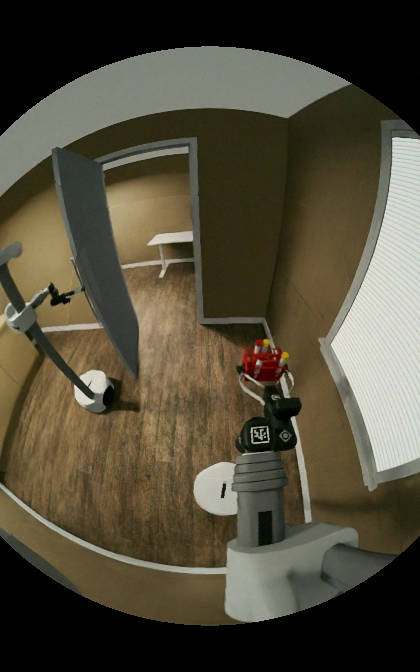

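Emit:
execute_actions([
  {"r1":{"base":{"strafe_m":0.12},"pace":"slow"},"r2":{"base":{"strafe_m":0.48}}},
], cameras=[])

Emit:
execute_actions([
  {"r2":{"base":{"translate_m":1.05}}},
], cameras=["r2_head_left_camera","r2_head_camera"])

Scene clock: 135.80 s.
r1.base_odometry: x=-1.190 y=-0.393 heading=+2.351 (m, m, rad; r1's odometry frame)
r1.turned_by_wheels: -0.001 (rad since the last result)
r1.turned_by_imu: -0.001 (rad since the last result)
r1.base_tilt: forward=-0.6 right=-0.6 (deg)
r1.lidar_m: 0.76 1.02 1.28 1.12 1.13 1.42 1.54 1.54 0.94 0.94 0.38 0.36
r1.base_status: done
r1.joint_positions: lift_m=+0.900 arm_m=+0.061 wrist_yaw_rad=-0.953 wrist_pitch_rad=+0.015 wrist_roll_rad=+0.011 gripper_m=-0.037
r1.joint_status: not commanded
r1.on_its_own: wrist_yaw_rad is off since a torque_fault, until you send "end_of_arm": "enable_torque" (your -0.500 is given up)
r1.motor_effort: lift_m=+21(21) arm_m=-7(7) wrist_yaw_rad=+1(2) wrist_pitch_rad=-6(5) wrist_roll_rad=+0(1) gripper_m=-24(26) wheel_0=-9(15) wheel_1=+2(7) wheel_2=-2(3) (%)
r1.hand_pose: x=+0.3281 y=-0.2857 z=+1.0737 quat_wxyz=(+0.889, +0.008, +0.004, -0.459) (m; r1's base frame)
r1.wrist_depth_mm: 343 303 272 236 224 1618 1537 / 345 304 271 236 225 1661 1499 / 349 309 276 239 227 1618 1537 / 353 310 278 241 228 1661 1576 / 355 312 278 197 227 1708 1576 / 359 317 178 183 181 1661 1576 / 362 319 285 - 229 221 1618
r2.base_odometry: x=-0.388 y=-0.998 heading=-0.290 (m, m, rad; r2's odometry frame)
r2.turned_by_wheels: +0.000 (rad since the last result)
r2.turned_by_imu: +0.000 (rad since the last result)
r2.base_tilt: forward=-0.5 right=+0.3 (deg)
r2.lidar_m: 0.40 1.02 0.95 2.00 1.17 0.83 0.76 0.82 1.08 1.05 1.11 0.44
r2.base_status: done
r2.joint_positions: lift_m=+0.960 arm_m=+0.006 wrist_yaw_rad=+0.000 wrist_pitch_rad=+0.304 wrist_roll_rad=-0.018 gripper_m=+0.060
r2.joint_status: not commanded
r2.motor_effort: lift_m=+22(22) arm_m=-5(5) wrist_yaw_rad=+0(0) wrist_pitch_rad=-10(11) wrist_roll_rad=-2(3) gripper_m=-22(20) wheel_0=-3(9) wheel_1=+0(11) wheel_2=+0(2) (%)
r2.hand_pose: x=+0.4520 y=-0.0874 z=+1.0517 quat_wxyz=(+0.988, -0.009, +0.151, +0.001) (m; r2's base frame)
r2.wrist_depth_mm: 866 1336 - - 1499 1499 1430 / 831 1336 - - 1537 1537 1464 / 831 1308 - 220 1618 1618 1499 / 820 1308 - 215 195 1708 1499 / 891 1160 198 203 183 1756 1537 / 1756 185 191 191 186 180 1430 / 1576 1160 1499 - 200 1499 -
pictures: none
No camera images: the call's "cameras" was empty. Leave "cameras" out to get every camera's image.

Scene clock: 140.80 s.
r1.base_odometry: x=-1.190 y=-0.393 heading=+2.351 (m, m, rad; r1's odometry frame)
r1.turned_by_wheels: +0.000 (rad since the last result)
r1.turned_by_imu: +0.001 (rad since the last result)
r1.base_tilt: forward=-0.6 right=-0.6 (deg)
r1.lidar_m: 0.77 1.03 1.28 1.13 1.13 1.40 1.53 1.55 1.93 0.77 0.37 0.36
r1.base_status: not commanded
r1.joint_positions: lift_m=+0.900 arm_m=+0.061 wrist_yaw_rad=-0.953 wrist_pitch_rad=+0.015 wrist_roll_rad=+0.011 gripper_m=-0.037
r1.joint_status: not commanded
r1.on_its_own: wrist_yaw_rad is off since a torque_fault, until you send "end_of_arm": "enable_torque" (your -0.500 is given up)
r1.motor_effort: lift_m=+21(21) arm_m=-7(7) wrist_yaw_rad=+0(2) wrist_pitch_rad=-6(6) wrist_roll_rad=-1(0) gripper_m=-23(24) wheel_0=-9(9) wheel_1=+1(1) wheel_2=-2(2) (%)
r1.hand_pose: x=+0.3281 y=-0.2857 z=+1.0737 quat_wxyz=(+0.889, +0.008, +0.004, -0.459) (m; r1's base frame)
r1.wrist_depth_mm: 342 303 271 235 224 750 1499 / 345 304 273 237 225 654 1537 / 349 307 277 238 227 640 1499 / 353 310 278 240 229 778 1537 / 357 314 278 198 227 778 1576 / 359 315 179 183 181 778 1618 / 362 315 283 - 229 220 1576
r2.base_odometry: x=+0.618 y=-1.299 heading=-0.290 (m, m, rad; r2's odometry frame)
r2.turned_by_wheels: +0.001 (rad since the last result)
r2.turned_by_imu: -0.003 (rad since the last result)
r2.base_tilt: forward=-0.6 right=+0.3 (deg)
r2.lidar_m: 0.41 0.85 0.57 0.50 0.75 1.94 1.79 1.55 1.13 1.06 1.12 0.43
r2.base_status: done
r2.joint_positions: lift_m=+0.960 arm_m=+0.006 wrist_yaw_rad=+0.000 wrist_pitch_rad=+0.304 wrist_roll_rad=-0.018 gripper_m=+0.060
r2.joint_status: not commanded
r2.motor_effort: lift_m=+22(22) arm_m=-5(5) wrist_yaw_rad=+0(1) wrist_pitch_rad=-10(11) wrist_roll_rad=-3(2) gripper_m=-20(25) wheel_0=+4(6) wheel_1=+2(7) wheel_2=+0(13) (%)
r2.hand_pose: x=+0.4520 y=-0.0874 z=+1.0518 quat_wxyz=(+0.988, -0.009, +0.151, +0.001) (m; r2's base frame)
r2.wrist_depth_mm: - - - - 539 508 504 / - - - - 569 535 535 / - - - 219 585 564 559 / - - - 212 195 591 597 / - - 198 203 185 609 640 / 1983 184 192 190 187 180 661 / 1618 1537 1464 - 200 707 -
pictures: r2_head_camera, r2_head_left_camera
Images, in order (width x height): r2_head_camera 420x560, r2_head_left_camera 420x672.

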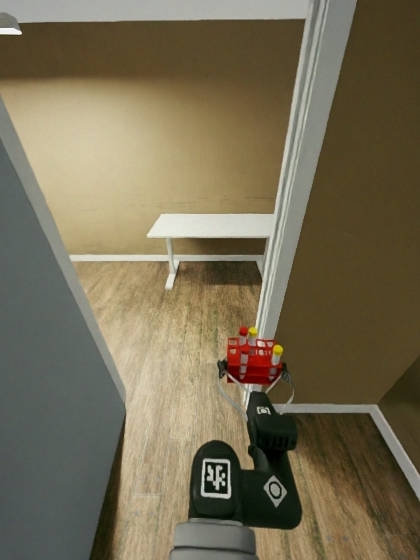

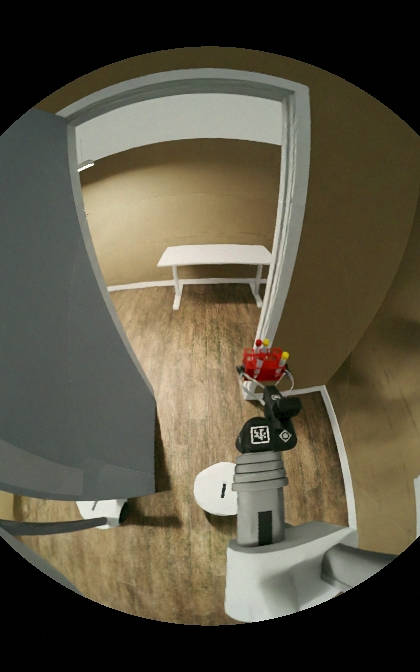

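Emit:
execute_actions([
  {"r2":{"base":{"strafe_m":0.21}}},
], cameras=[])

Emit:
execute_actions([
  {"r2":{"base":{"translate_m":0.3}}},
], cameras=["r2_head_left_camera","r2_head_camera"])

Scene clock: 147.40 s.
r1.base_odometry: x=-1.190 y=-0.393 heading=+2.351 (m, m, rad; r1's odometry frame)
r1.turned_by_wheels: +0.000 (rad since the last result)
r1.turned_by_imu: +0.002 (rad since the last result)
r1.base_tilt: forward=-0.6 right=-0.6 (deg)
r1.lidar_m: 0.78 1.04 1.26 1.12 1.13 1.39 1.54 1.55 1.90 0.67 0.36 0.36
r1.base_status: not commanded
r1.joint_positions: lift_m=+0.900 arm_m=+0.061 wrist_yaw_rad=-0.953 wrist_pitch_rad=+0.015 wrist_roll_rad=+0.011 gripper_m=-0.037
r1.joint_status: not commanded
r1.on_its_own: wrist_yaw_rad is off since a torque_fault, until you send "end_of_arm": "enable_torque" (your -0.500 is given up)
r1.motor_effort: lift_m=+21(21) arm_m=-7(7) wrist_yaw_rad=+0(2) wrist_pitch_rad=-6(7) wrist_roll_rad=-1(0) gripper_m=-22(24) wheel_0=-9(9) wheel_1=+1(1) wheel_2=-2(2) (%)
r1.hand_pose: x=+0.3281 y=-0.2857 z=+1.0737 quat_wxyz=(+0.889, +0.008, +0.004, -0.459) (m; r1's base frame)
r1.wrist_depth_mm: 343 303 272 235 224 477 1464 / 345 304 274 237 225 455 445 / 349 307 274 239 227 466 1537 / 351 310 276 240 229 591 1537 / 355 312 278 198 227 591 1576 / 362 315 178 182 181 585 1576 / 357 317 283 - 228 220 1576
r2.base_odometry: x=+0.678 y=-1.097 heading=-0.290 (m, m, rad; r2's odometry frame)
r2.turned_by_wheels: +0.000 (rad since the last result)
r2.turned_by_imu: +0.000 (rad since the last result)
r2.base_tilt: forward=-0.6 right=+0.2 (deg)
r2.lidar_m: 0.40 0.51 0.33 0.29 0.30 1.95 1.82 1.91 1.32 1.27 1.17 0.42
r2.base_status: done
r2.joint_positions: lift_m=+0.960 arm_m=+0.006 wrist_yaw_rad=+0.000 wrist_pitch_rad=+0.304 wrist_roll_rad=-0.018 gripper_m=+0.060
r2.joint_status: not commanded
r2.motor_effort: lift_m=+22(22) arm_m=-5(5) wrist_yaw_rad=-1(1) wrist_pitch_rad=-11(11) wrist_roll_rad=-2(2) gripper_m=-21(22) wheel_0=-2(10) wheel_1=+1(12) wheel_2=+0(1) (%)
r2.hand_pose: x=+0.4520 y=-0.0874 z=+1.0518 quat_wxyz=(+0.988, -0.009, +0.151, +0.001) (m; r2's base frame)
r2.wrist_depth_mm: - - - - - - 500 / - - - - - - 517 / - - - 219 1921 668 544 / - - - 212 195 - 574 / 723 - 197 204 185 621 615 / 699 185 192 191 187 180 647 / 654 1537 1464 - 200 723 -
pictures: none
No camera images: the call's "cameras" was empty. Leave "cameras" out to get every camera's image.

Scene clock: 149.87 s.
r1.base_odometry: x=-1.190 y=-0.393 heading=+2.351 (m, m, rad; r1's odometry frame)
r1.turned_by_wheels: +0.000 (rad since the last result)
r1.turned_by_imu: +0.001 (rad since the last result)
r1.base_tilt: forward=-0.6 right=-0.6 (deg)
r1.lidar_m: 0.75 1.00 1.27 1.12 1.14 1.42 1.52 1.54 1.90 1.95 0.39 0.37
r1.base_status: not commanded
r1.joint_positions: lift_m=+0.900 arm_m=+0.061 wrist_yaw_rad=-0.953 wrist_pitch_rad=+0.015 wrist_roll_rad=+0.011 gripper_m=-0.037
r1.joint_status: not commanded
r1.on_its_own: wrist_yaw_rad is off since a torque_fault, until you send "end_of_arm": "enable_torque" (your -0.500 is given up)
r1.motor_effort: lift_m=+21(21) arm_m=-7(7) wrist_yaw_rad=+0(2) wrist_pitch_rad=-5(6) wrist_roll_rad=-1(1) gripper_m=-22(22) wheel_0=-9(9) wheel_1=+1(1) wheel_2=-2(2) (%)
r1.hand_pose: x=+0.3281 y=-0.2857 z=+1.0737 quat_wxyz=(+0.889, +0.008, +0.004, -0.459) (m; r1's base frame)
r1.wrist_depth_mm: 342 301 271 236 224 1618 1537 / 345 304 273 236 225 1661 1537 / 349 307 274 237 227 1661 1537 / 353 312 277 240 229 1618 1618 / 355 312 279 198 227 1661 1537 / 359 314 178 183 181 1661 1576 / 364 315 285 - 228 221 1618
r2.base_odometry: x=+0.966 y=-1.183 heading=-0.290 (m, m, rad; r2's odometry frame)
r2.turned_by_wheels: +0.000 (rad since the last result)
r2.turned_by_imu: -0.001 (rad since the last result)
r2.base_tilt: forward=-0.6 right=+0.2 (deg)
r2.lidar_m: 0.40 0.56 0.33 0.33 0.34 0.43 2.12 1.89 1.35 1.28 0.71 0.44
r2.base_status: done
r2.joint_positions: lift_m=+0.960 arm_m=+0.006 wrist_yaw_rad=+0.000 wrist_pitch_rad=+0.304 wrist_roll_rad=-0.018 gripper_m=+0.060
r2.joint_status: not commanded
r2.motor_effort: lift_m=+22(22) arm_m=-5(5) wrist_yaw_rad=-2(0) wrist_pitch_rad=-11(11) wrist_roll_rad=-1(2) gripper_m=-23(21) wheel_0=+3(9) wheel_1=+1(9) wheel_2=-1(10) (%)
r2.hand_pose: x=+0.4520 y=-0.0874 z=+1.0518 quat_wxyz=(+0.988, -0.009, +0.151, +0.001) (m; r2's base frame)
r2.wrist_depth_mm: - - - - - - 1618 / - - - - - - 1661 / - - - 218 1983 - 1708 / - - 1661 212 211 - 1708 / - - 198 204 185 - 1756 / 1921 184 191 191 187 180 1618 / 1576 1537 1537 - 200 1499 -
pictures: r2_head_camera, r2_head_left_camera
Images, in order (width x height): r2_head_camera 420x560, r2_head_left_camera 420x672.

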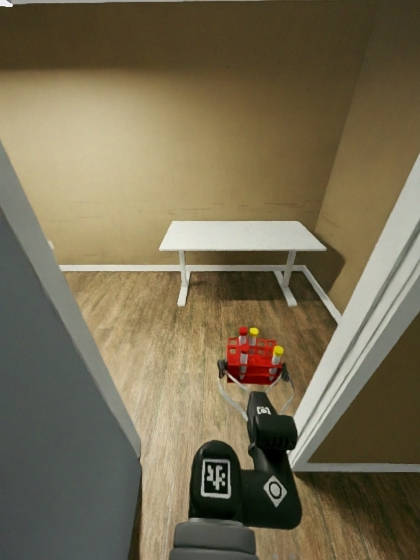

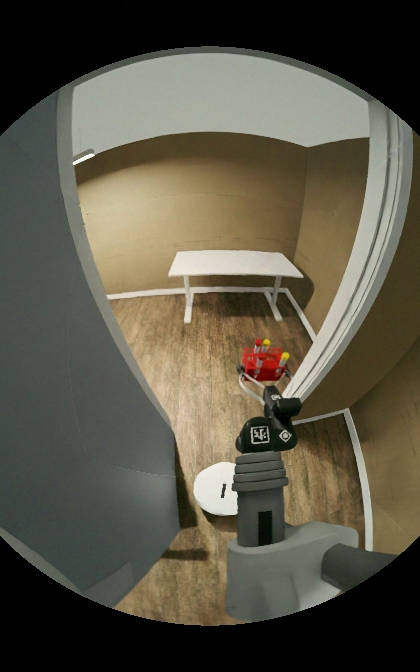

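Emit:
execute_actions([
  {"r2":{"base":{"translate_m":1.3}}},
], cameras=["r2_head_left_camera","r2_head_camera","r2_wrist_camera"])

Scene clock: 158.00 s.
r1.base_odometry: x=-1.190 y=-0.393 heading=+2.351 (m, m, rad; r1's odometry frame)
r1.turned_by_wheels: +0.000 (rad since the last result)
r1.turned_by_imu: +0.002 (rad since the last result)
r1.base_tilt: forward=-0.6 right=-0.6 (deg)
r1.lidar_m: 0.76 1.03 1.28 1.10 1.14 1.40 1.54 1.55 1.91 1.93 0.39 0.35
r1.base_status: not commanded
r1.joint_positions: lift_m=+0.900 arm_m=+0.061 wrist_yaw_rad=-0.953 wrist_pitch_rad=+0.015 wrist_roll_rad=+0.011 gripper_m=-0.037
r1.joint_status: not commanded
r1.on_its_own: wrist_yaw_rad is off since a torque_fault, until you send "end_of_arm": "enable_torque" (your -0.500 is given up)
r1.motor_effort: lift_m=+21(21) arm_m=-7(7) wrist_yaw_rad=+0(2) wrist_pitch_rad=-7(6) wrist_roll_rad=-1(1) gripper_m=-23(24) wheel_0=-9(9) wheel_1=+1(1) wheel_2=-2(2) (%)
r1.hand_pose: x=+0.3281 y=-0.2857 z=+1.0737 quat_wxyz=(+0.889, +0.008, +0.004, -0.459) (m; r1's base frame)
r1.wrist_depth_mm: 342 303 270 235 223 1618 1537 / 345 304 271 236 225 1618 1537 / 349 309 276 237 227 1618 1537 / 353 312 277 239 228 1708 1537 / 355 312 279 198 227 1661 1576 / 357 317 178 183 181 1708 1618 / 364 319 283 - 228 221 1576
r2.base_odometry: x=+2.212 y=-1.554 heading=-0.289 (m, m, rad; r2's odometry frame)
r2.turned_by_wheels: +0.000 (rad since the last result)
r2.turned_by_imu: -0.004 (rad since the last result)
r2.base_tilt: forward=-0.5 right=+0.3 (deg)
r2.lidar_m: 0.38 0.56 0.77 2.53 0.99 0.83 1.36 0.77 0.95 1.20 0.84 0.61
r2.base_status: done
r2.joint_positions: lift_m=+0.960 arm_m=+0.006 wrist_yaw_rad=+0.000 wrist_pitch_rad=+0.304 wrist_roll_rad=-0.018 gripper_m=+0.060
r2.joint_status: not commanded
r2.motor_effort: lift_m=+22(22) arm_m=-4(4) wrist_yaw_rad=+0(0) wrist_pitch_rad=-11(10) wrist_roll_rad=-2(3) gripper_m=-22(22) wheel_0=+3(7) wheel_1=+1(3) wheel_2=-1(14) (%)
r2.hand_pose: x=+0.4520 y=-0.0874 z=+1.0518 quat_wxyz=(+0.988, -0.009, +0.151, +0.001) (m; r2's base frame)
r2.wrist_depth_mm: 991 976 1025 1025 1025 1025 1025 / 1042 1042 1042 1060 1060 1060 1078 / 1118 1118 1098 220 1118 1118 1138 / 1160 1182 1160 213 193 1160 1182 / 1229 976 197 204 183 866 891 / 732 185 191 191 187 180 683 / 609 591 574 - 200 569 -
pictures: r2_head_camera, r2_head_left_camera, r2_wrist_camera
camera_calibration (this result's frames):
r2_wrist_camera: T_world_to_cam=[[0.0405145, -0.999035, -0.016943, -0.0774411], [-0.340087, 0.00215671, -0.940392, 1.19059], [0.939521, 0.0438616, -0.339671, 0.162516], [0, 0, 0, 1]] pos_world=[0.255354, -0.0870623, 1.17351]
Images, in order (width x height): r2_head_camera 420x560, r2_head_left_camera 420x672, r2_wrist_camera 616x392.

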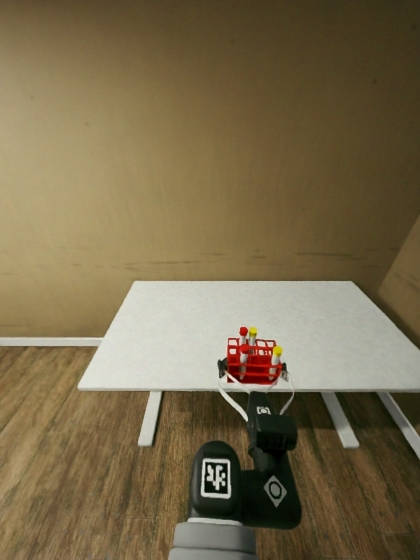

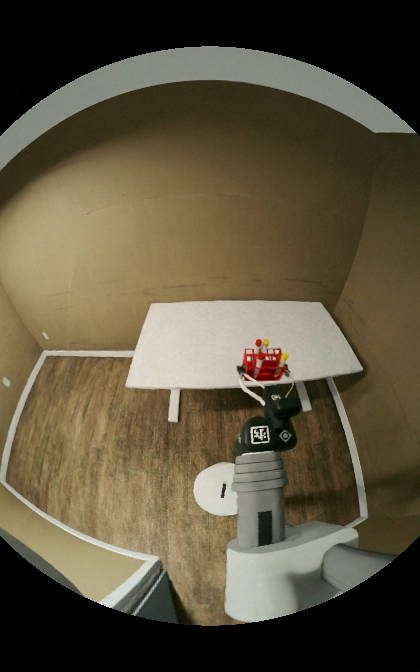

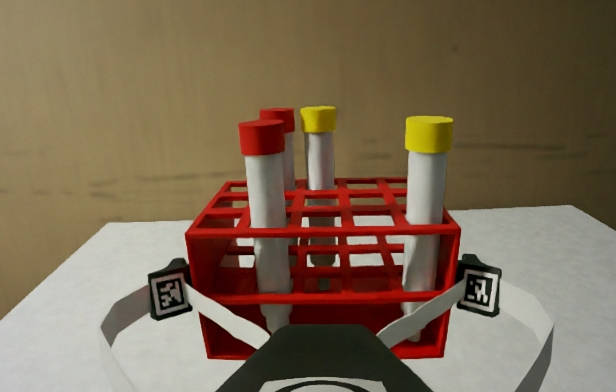

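Emit:
execute_actions([
  {"r2":{"base":{"translate_m":0.1},"joints":{"arm_m":0.2}},"r1":{"joints":{"gripper_m":0.1}}},
], cameras=[])

Emit:
execute_actions([
  {"r1":{"base":{"translate_m":-0.25},"pace":"slow"}},
], cameras=["r1_head_left_camera","r2_head_camera"])

Scene clock: 167.47 s.
r1.base_odometry: x=-1.191 y=-0.393 heading=+2.351 (m, m, rad; r1's odometry frame)
r1.turned_by_wheels: +0.001 (rad since the last result)
r1.turned_by_imu: +0.003 (rad since the last result)
r1.base_tilt: forward=-0.7 right=-0.6 (deg)
r1.lidar_m: 0.92 1.03 1.26 1.12 1.14 1.39 1.53 1.56 1.91 1.95 0.60 0.68
r1.base_status: not commanded
r1.joint_positions: lift_m=+0.900 arm_m=+0.061 wrist_yaw_rad=-0.973 wrist_pitch_rad=+0.015 wrist_roll_rad=+0.011 gripper_m=+0.100
r1.joint_status: all done
r1.on_its_own: wrist_yaw_rad is off since a torque_fault, until you send "end_of_arm": "enable_torque" (your -0.500 is given up)
r1.motor_effort: lift_m=+21(21) arm_m=-6(7) wrist_yaw_rad=+1(2) wrist_pitch_rad=-6(6) wrist_roll_rad=-1(1) gripper_m=-3(19) wheel_0=+0(9) wheel_1=+1(2) wheel_2=+0(2) (%)
r1.hand_pose: x=+0.3221 y=-0.2876 z=+1.0737 quat_wxyz=(+0.884, +0.008, +0.004, -0.467) (m; r1's base frame)
r1.wrist_depth_mm: 504 500 496 496 488 1661 1537 / 512 504 500 492 492 1708 1537 / 512 508 504 496 496 1756 1537 / 517 517 508 504 496 1708 1576 / 525 521 508 508 439 1708 1537 / 525 517 512 508 436 1661 1576 / 525 525 517 - 508 1708 1576
r2.base_odometry: x=+2.307 y=-1.582 heading=-0.289 (m, m, rad; r2's odometry frame)
r2.turned_by_wheels: +0.000 (rad since the last result)
r2.turned_by_imu: +0.000 (rad since the last result)
r2.base_tilt: forward=-0.6 right=+0.2 (deg)
r2.lidar_m: 0.45 0.45 0.64 2.54 1.18 0.94 1.20 0.87 1.09 1.20 0.69 0.46
r2.base_status: done
r2.joint_positions: lift_m=+0.960 arm_m=+0.199 wrist_yaw_rad=+0.000 wrist_pitch_rad=+0.303 wrist_roll_rad=-0.018 gripper_m=+0.060
r2.joint_status: all done
r2.motor_effort: lift_m=+22(22) arm_m=+5(1) wrist_yaw_rad=-1(2) wrist_pitch_rad=-10(10) wrist_roll_rad=-3(2) gripper_m=-23(19) wheel_0=+5(7) wheel_1=+2(4) wheel_2=-2(12) (%)
r2.hand_pose: x=+0.6454 y=-0.0874 z=+1.0518 quat_wxyz=(+0.988, -0.009, +0.151, +0.001) (m; r2's base frame)
r2.wrist_depth_mm: 732 732 741 750 750 759 741 / 759 768 768 778 788 778 768 / 798 809 809 216 809 820 831 / 854 854 842 213 194 878 866 / 891 904 198 203 183 866 891 / 732 184 191 191 187 180 676 / 615 585 564 - 200 574 -
pictures: none
No camera images: the call's "cameras" was empty. Leave "cameras" out to get every camera's image.

Scene clock: 171.27 s.
r1.base_odometry: x=-1.015 y=-0.571 heading=+2.351 (m, m, rad; r1's odometry frame)
r1.turned_by_wheels: +0.000 (rad since the last result)
r1.turned_by_imu: +0.001 (rad since the last result)
r1.base_tilt: forward=-0.6 right=-0.6 (deg)
r1.lidar_m: 1.26 1.26 1.17 1.09 1.09 1.35 1.28 1.31 1.62 1.97 2.03 1.34
r1.base_status: done
r1.joint_positions: lift_m=+0.900 arm_m=+0.061 wrist_yaw_rad=-0.973 wrist_pitch_rad=+0.015 wrist_roll_rad=+0.011 gripper_m=+0.100
r1.joint_status: not commanded
r1.on_its_own: wrist_yaw_rad is off since a torque_fault, until you send "end_of_arm": "enable_torque" (your -0.500 is given up)
r1.motor_effort: lift_m=+21(21) arm_m=-6(6) wrist_yaw_rad=+0(2) wrist_pitch_rad=-6(6) wrist_roll_rad=-1(0) gripper_m=-3(3) wheel_0=-1(2) wheel_1=-1(2) wheel_2=+0(6) (%)
r1.hand_pose: x=+0.3221 y=-0.2876 z=+1.0737 quat_wxyz=(+0.884, +0.008, +0.004, -0.467) (m; r1's base frame)
r1.wrist_depth_mm: 946 1118 1756 - 1863 1756 1576 / 946 1118 1756 - 1863 1708 1618 / 976 1138 1756 - 1921 1708 1576 / 946 1138 1756 - 1921 1756 1576 / 976 1138 1756 - 1921 1708 1618 / 1008 1138 1281 - 1921 1756 1618 / 976 1138 1756 - 1921 1756 1576
r2.base_odometry: x=+2.307 y=-1.582 heading=-0.289 (m, m, rad; r2's odometry frame)
r2.turned_by_wheels: +0.000 (rad since the last result)
r2.turned_by_imu: +0.000 (rad since the last result)
r2.base_tilt: forward=-0.5 right=+0.2 (deg)
r2.lidar_m: 0.44 0.47 0.62 2.51 1.19 0.93 0.95 0.86 1.09 1.20 0.67 0.46
r2.base_status: not commanded
r2.joint_positions: lift_m=+0.960 arm_m=+0.199 wrist_yaw_rad=+0.000 wrist_pitch_rad=+0.303 wrist_roll_rad=-0.018 gripper_m=+0.060
r2.joint_status: not commanded
r2.motor_effort: lift_m=+22(22) arm_m=+5(5) wrist_yaw_rad=-2(1) wrist_pitch_rad=-10(10) wrist_roll_rad=-1(2) gripper_m=-21(19) wheel_0=+5(5) wheel_1=+2(2) wheel_2=-2(2) (%)
r2.hand_pose: x=+0.6454 y=-0.0874 z=+1.0518 quat_wxyz=(+0.988, -0.009, +0.151, +0.001) (m; r2's base frame)
r2.wrist_depth_mm: 723 732 741 732 750 750 750 / 768 768 778 768 778 778 778 / 798 798 809 216 809 820 831 / 854 842 831 212 194 866 878 / 891 891 197 204 184 854 891 / 732 185 191 191 187 180 676 / 615 591 569 - 200 580 -
pictures: r1_head_left_camera, r2_head_camera
Images, in order (width x height): r1_head_left_camera 420x672, r2_head_camera 420x560.

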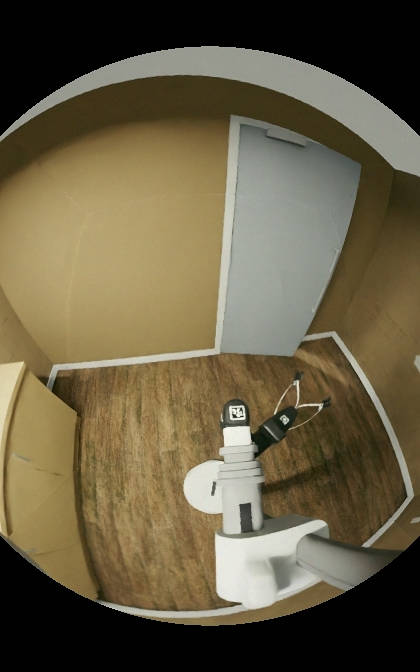

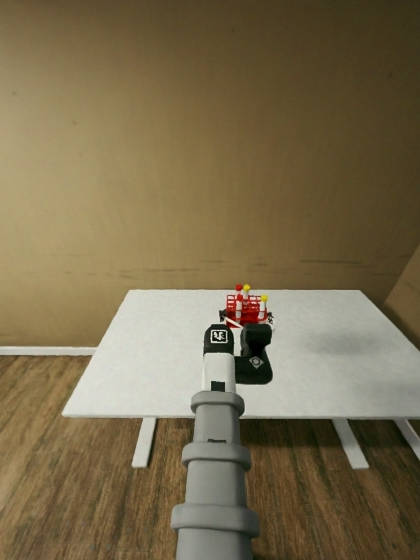

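Emit:
execute_actions([
  {"r2":{"joints":{"lift_m":0.70}}},
], cameras=["r2_wrist_camera"])

Scene clock: 178.60 s.
r1.base_odometry: x=-1.015 y=-0.571 heading=+2.351 (m, m, rad; r1's odometry frame)
r1.turned_by_wheels: +0.000 (rad since the last result)
r1.turned_by_imu: +0.002 (rad since the last result)
r1.base_tilt: forward=-0.6 right=-0.6 (deg)
r1.lidar_m: 1.25 1.28 1.18 1.06 1.10 1.35 1.28 1.30 1.62 1.98 2.04 1.41
r1.base_status: not commanded
r1.joint_positions: lift_m=+0.900 arm_m=+0.061 wrist_yaw_rad=-0.973 wrist_pitch_rad=+0.015 wrist_roll_rad=+0.011 gripper_m=+0.100
r1.joint_status: not commanded
r1.on_its_own: wrist_yaw_rad is off since a torque_fault, until you send "end_of_arm": "enable_torque" (your -0.500 is given up)
r1.motor_effort: lift_m=+21(21) arm_m=-6(6) wrist_yaw_rad=+0(2) wrist_pitch_rad=-6(5) wrist_roll_rad=+0(1) gripper_m=-3(1) wheel_0=-1(1) wheel_1=-2(2) wheel_2=+0(0) (%)
r1.hand_pose: x=+0.3221 y=-0.2876 z=+1.0737 quat_wxyz=(+0.884, +0.008, +0.004, -0.467) (m; r1's base frame)
r1.wrist_depth_mm: 1042 1336 1708 - 1863 1708 1537 / 1060 1308 1756 - 1921 1708 1576 / 1042 1308 1756 - 1921 1808 1618 / 1042 1366 1808 - 1921 1756 1661 / 1060 1336 1661 - 1983 1756 1618 / 1060 1255 1576 - 1921 1756 1618 / 1060 1308 1708 - 1921 1756 1618
r2.base_odometry: x=+2.307 y=-1.582 heading=-0.289 (m, m, rad; r2's odometry frame)
r2.turned_by_wheels: +0.000 (rad since the last result)
r2.turned_by_imu: +0.000 (rad since the last result)
r2.base_tilt: forward=-0.5 right=+0.2 (deg)
r2.lidar_m: 0.44 0.46 0.60 2.54 1.15 0.91 0.85 0.84 1.08 1.21 0.71 0.48
r2.base_status: not commanded
r2.joint_positions: lift_m=+0.700 arm_m=+0.199 wrist_yaw_rad=+0.000 wrist_pitch_rad=+0.303 wrist_roll_rad=-0.018 gripper_m=+0.060
r2.joint_status: all done
r2.motor_effort: lift_m=+16(20) arm_m=+5(5) wrist_yaw_rad=-1(1) wrist_pitch_rad=-10(11) wrist_roll_rad=-2(1) gripper_m=-20(22) wheel_0=+5(5) wheel_1=+2(2) wheel_2=-2(2) (%)
r2.hand_pose: x=+0.6454 y=-0.0874 z=+0.7923 quat_wxyz=(+0.988, -0.009, +0.151, +0.001) (m; r2's base frame)
r2.wrist_depth_mm: 732 732 741 741 750 741 750 / 768 768 768 768 778 778 768 / 809 809 798 217 750 798 809 / 609 597 496 213 194 544 530 / 413 410 198 203 183 362 377 / 312 185 192 191 186 180 287 / 256 250 241 - 200 245 -
pictures: r2_wrist_camera
camera_calibration (this result's frames):
r2_wrist_camera: T_world_to_cam=[[0.0406514, -0.99903, -0.0169374, -0.089727], [-0.339954, 0.00211102, -0.94044, 1.01225], [0.939563, 0.0439882, -0.339539, -0.107418], [0, 0, 0, 1]] pos_world=[0.448692, -0.0870517, 0.913966]
Images, in order (width x height): r2_wrist_camera 616x392.

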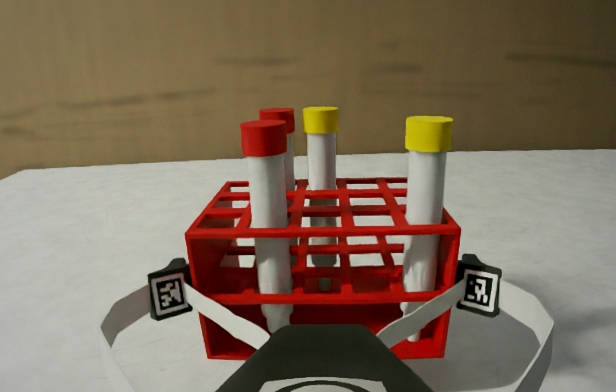

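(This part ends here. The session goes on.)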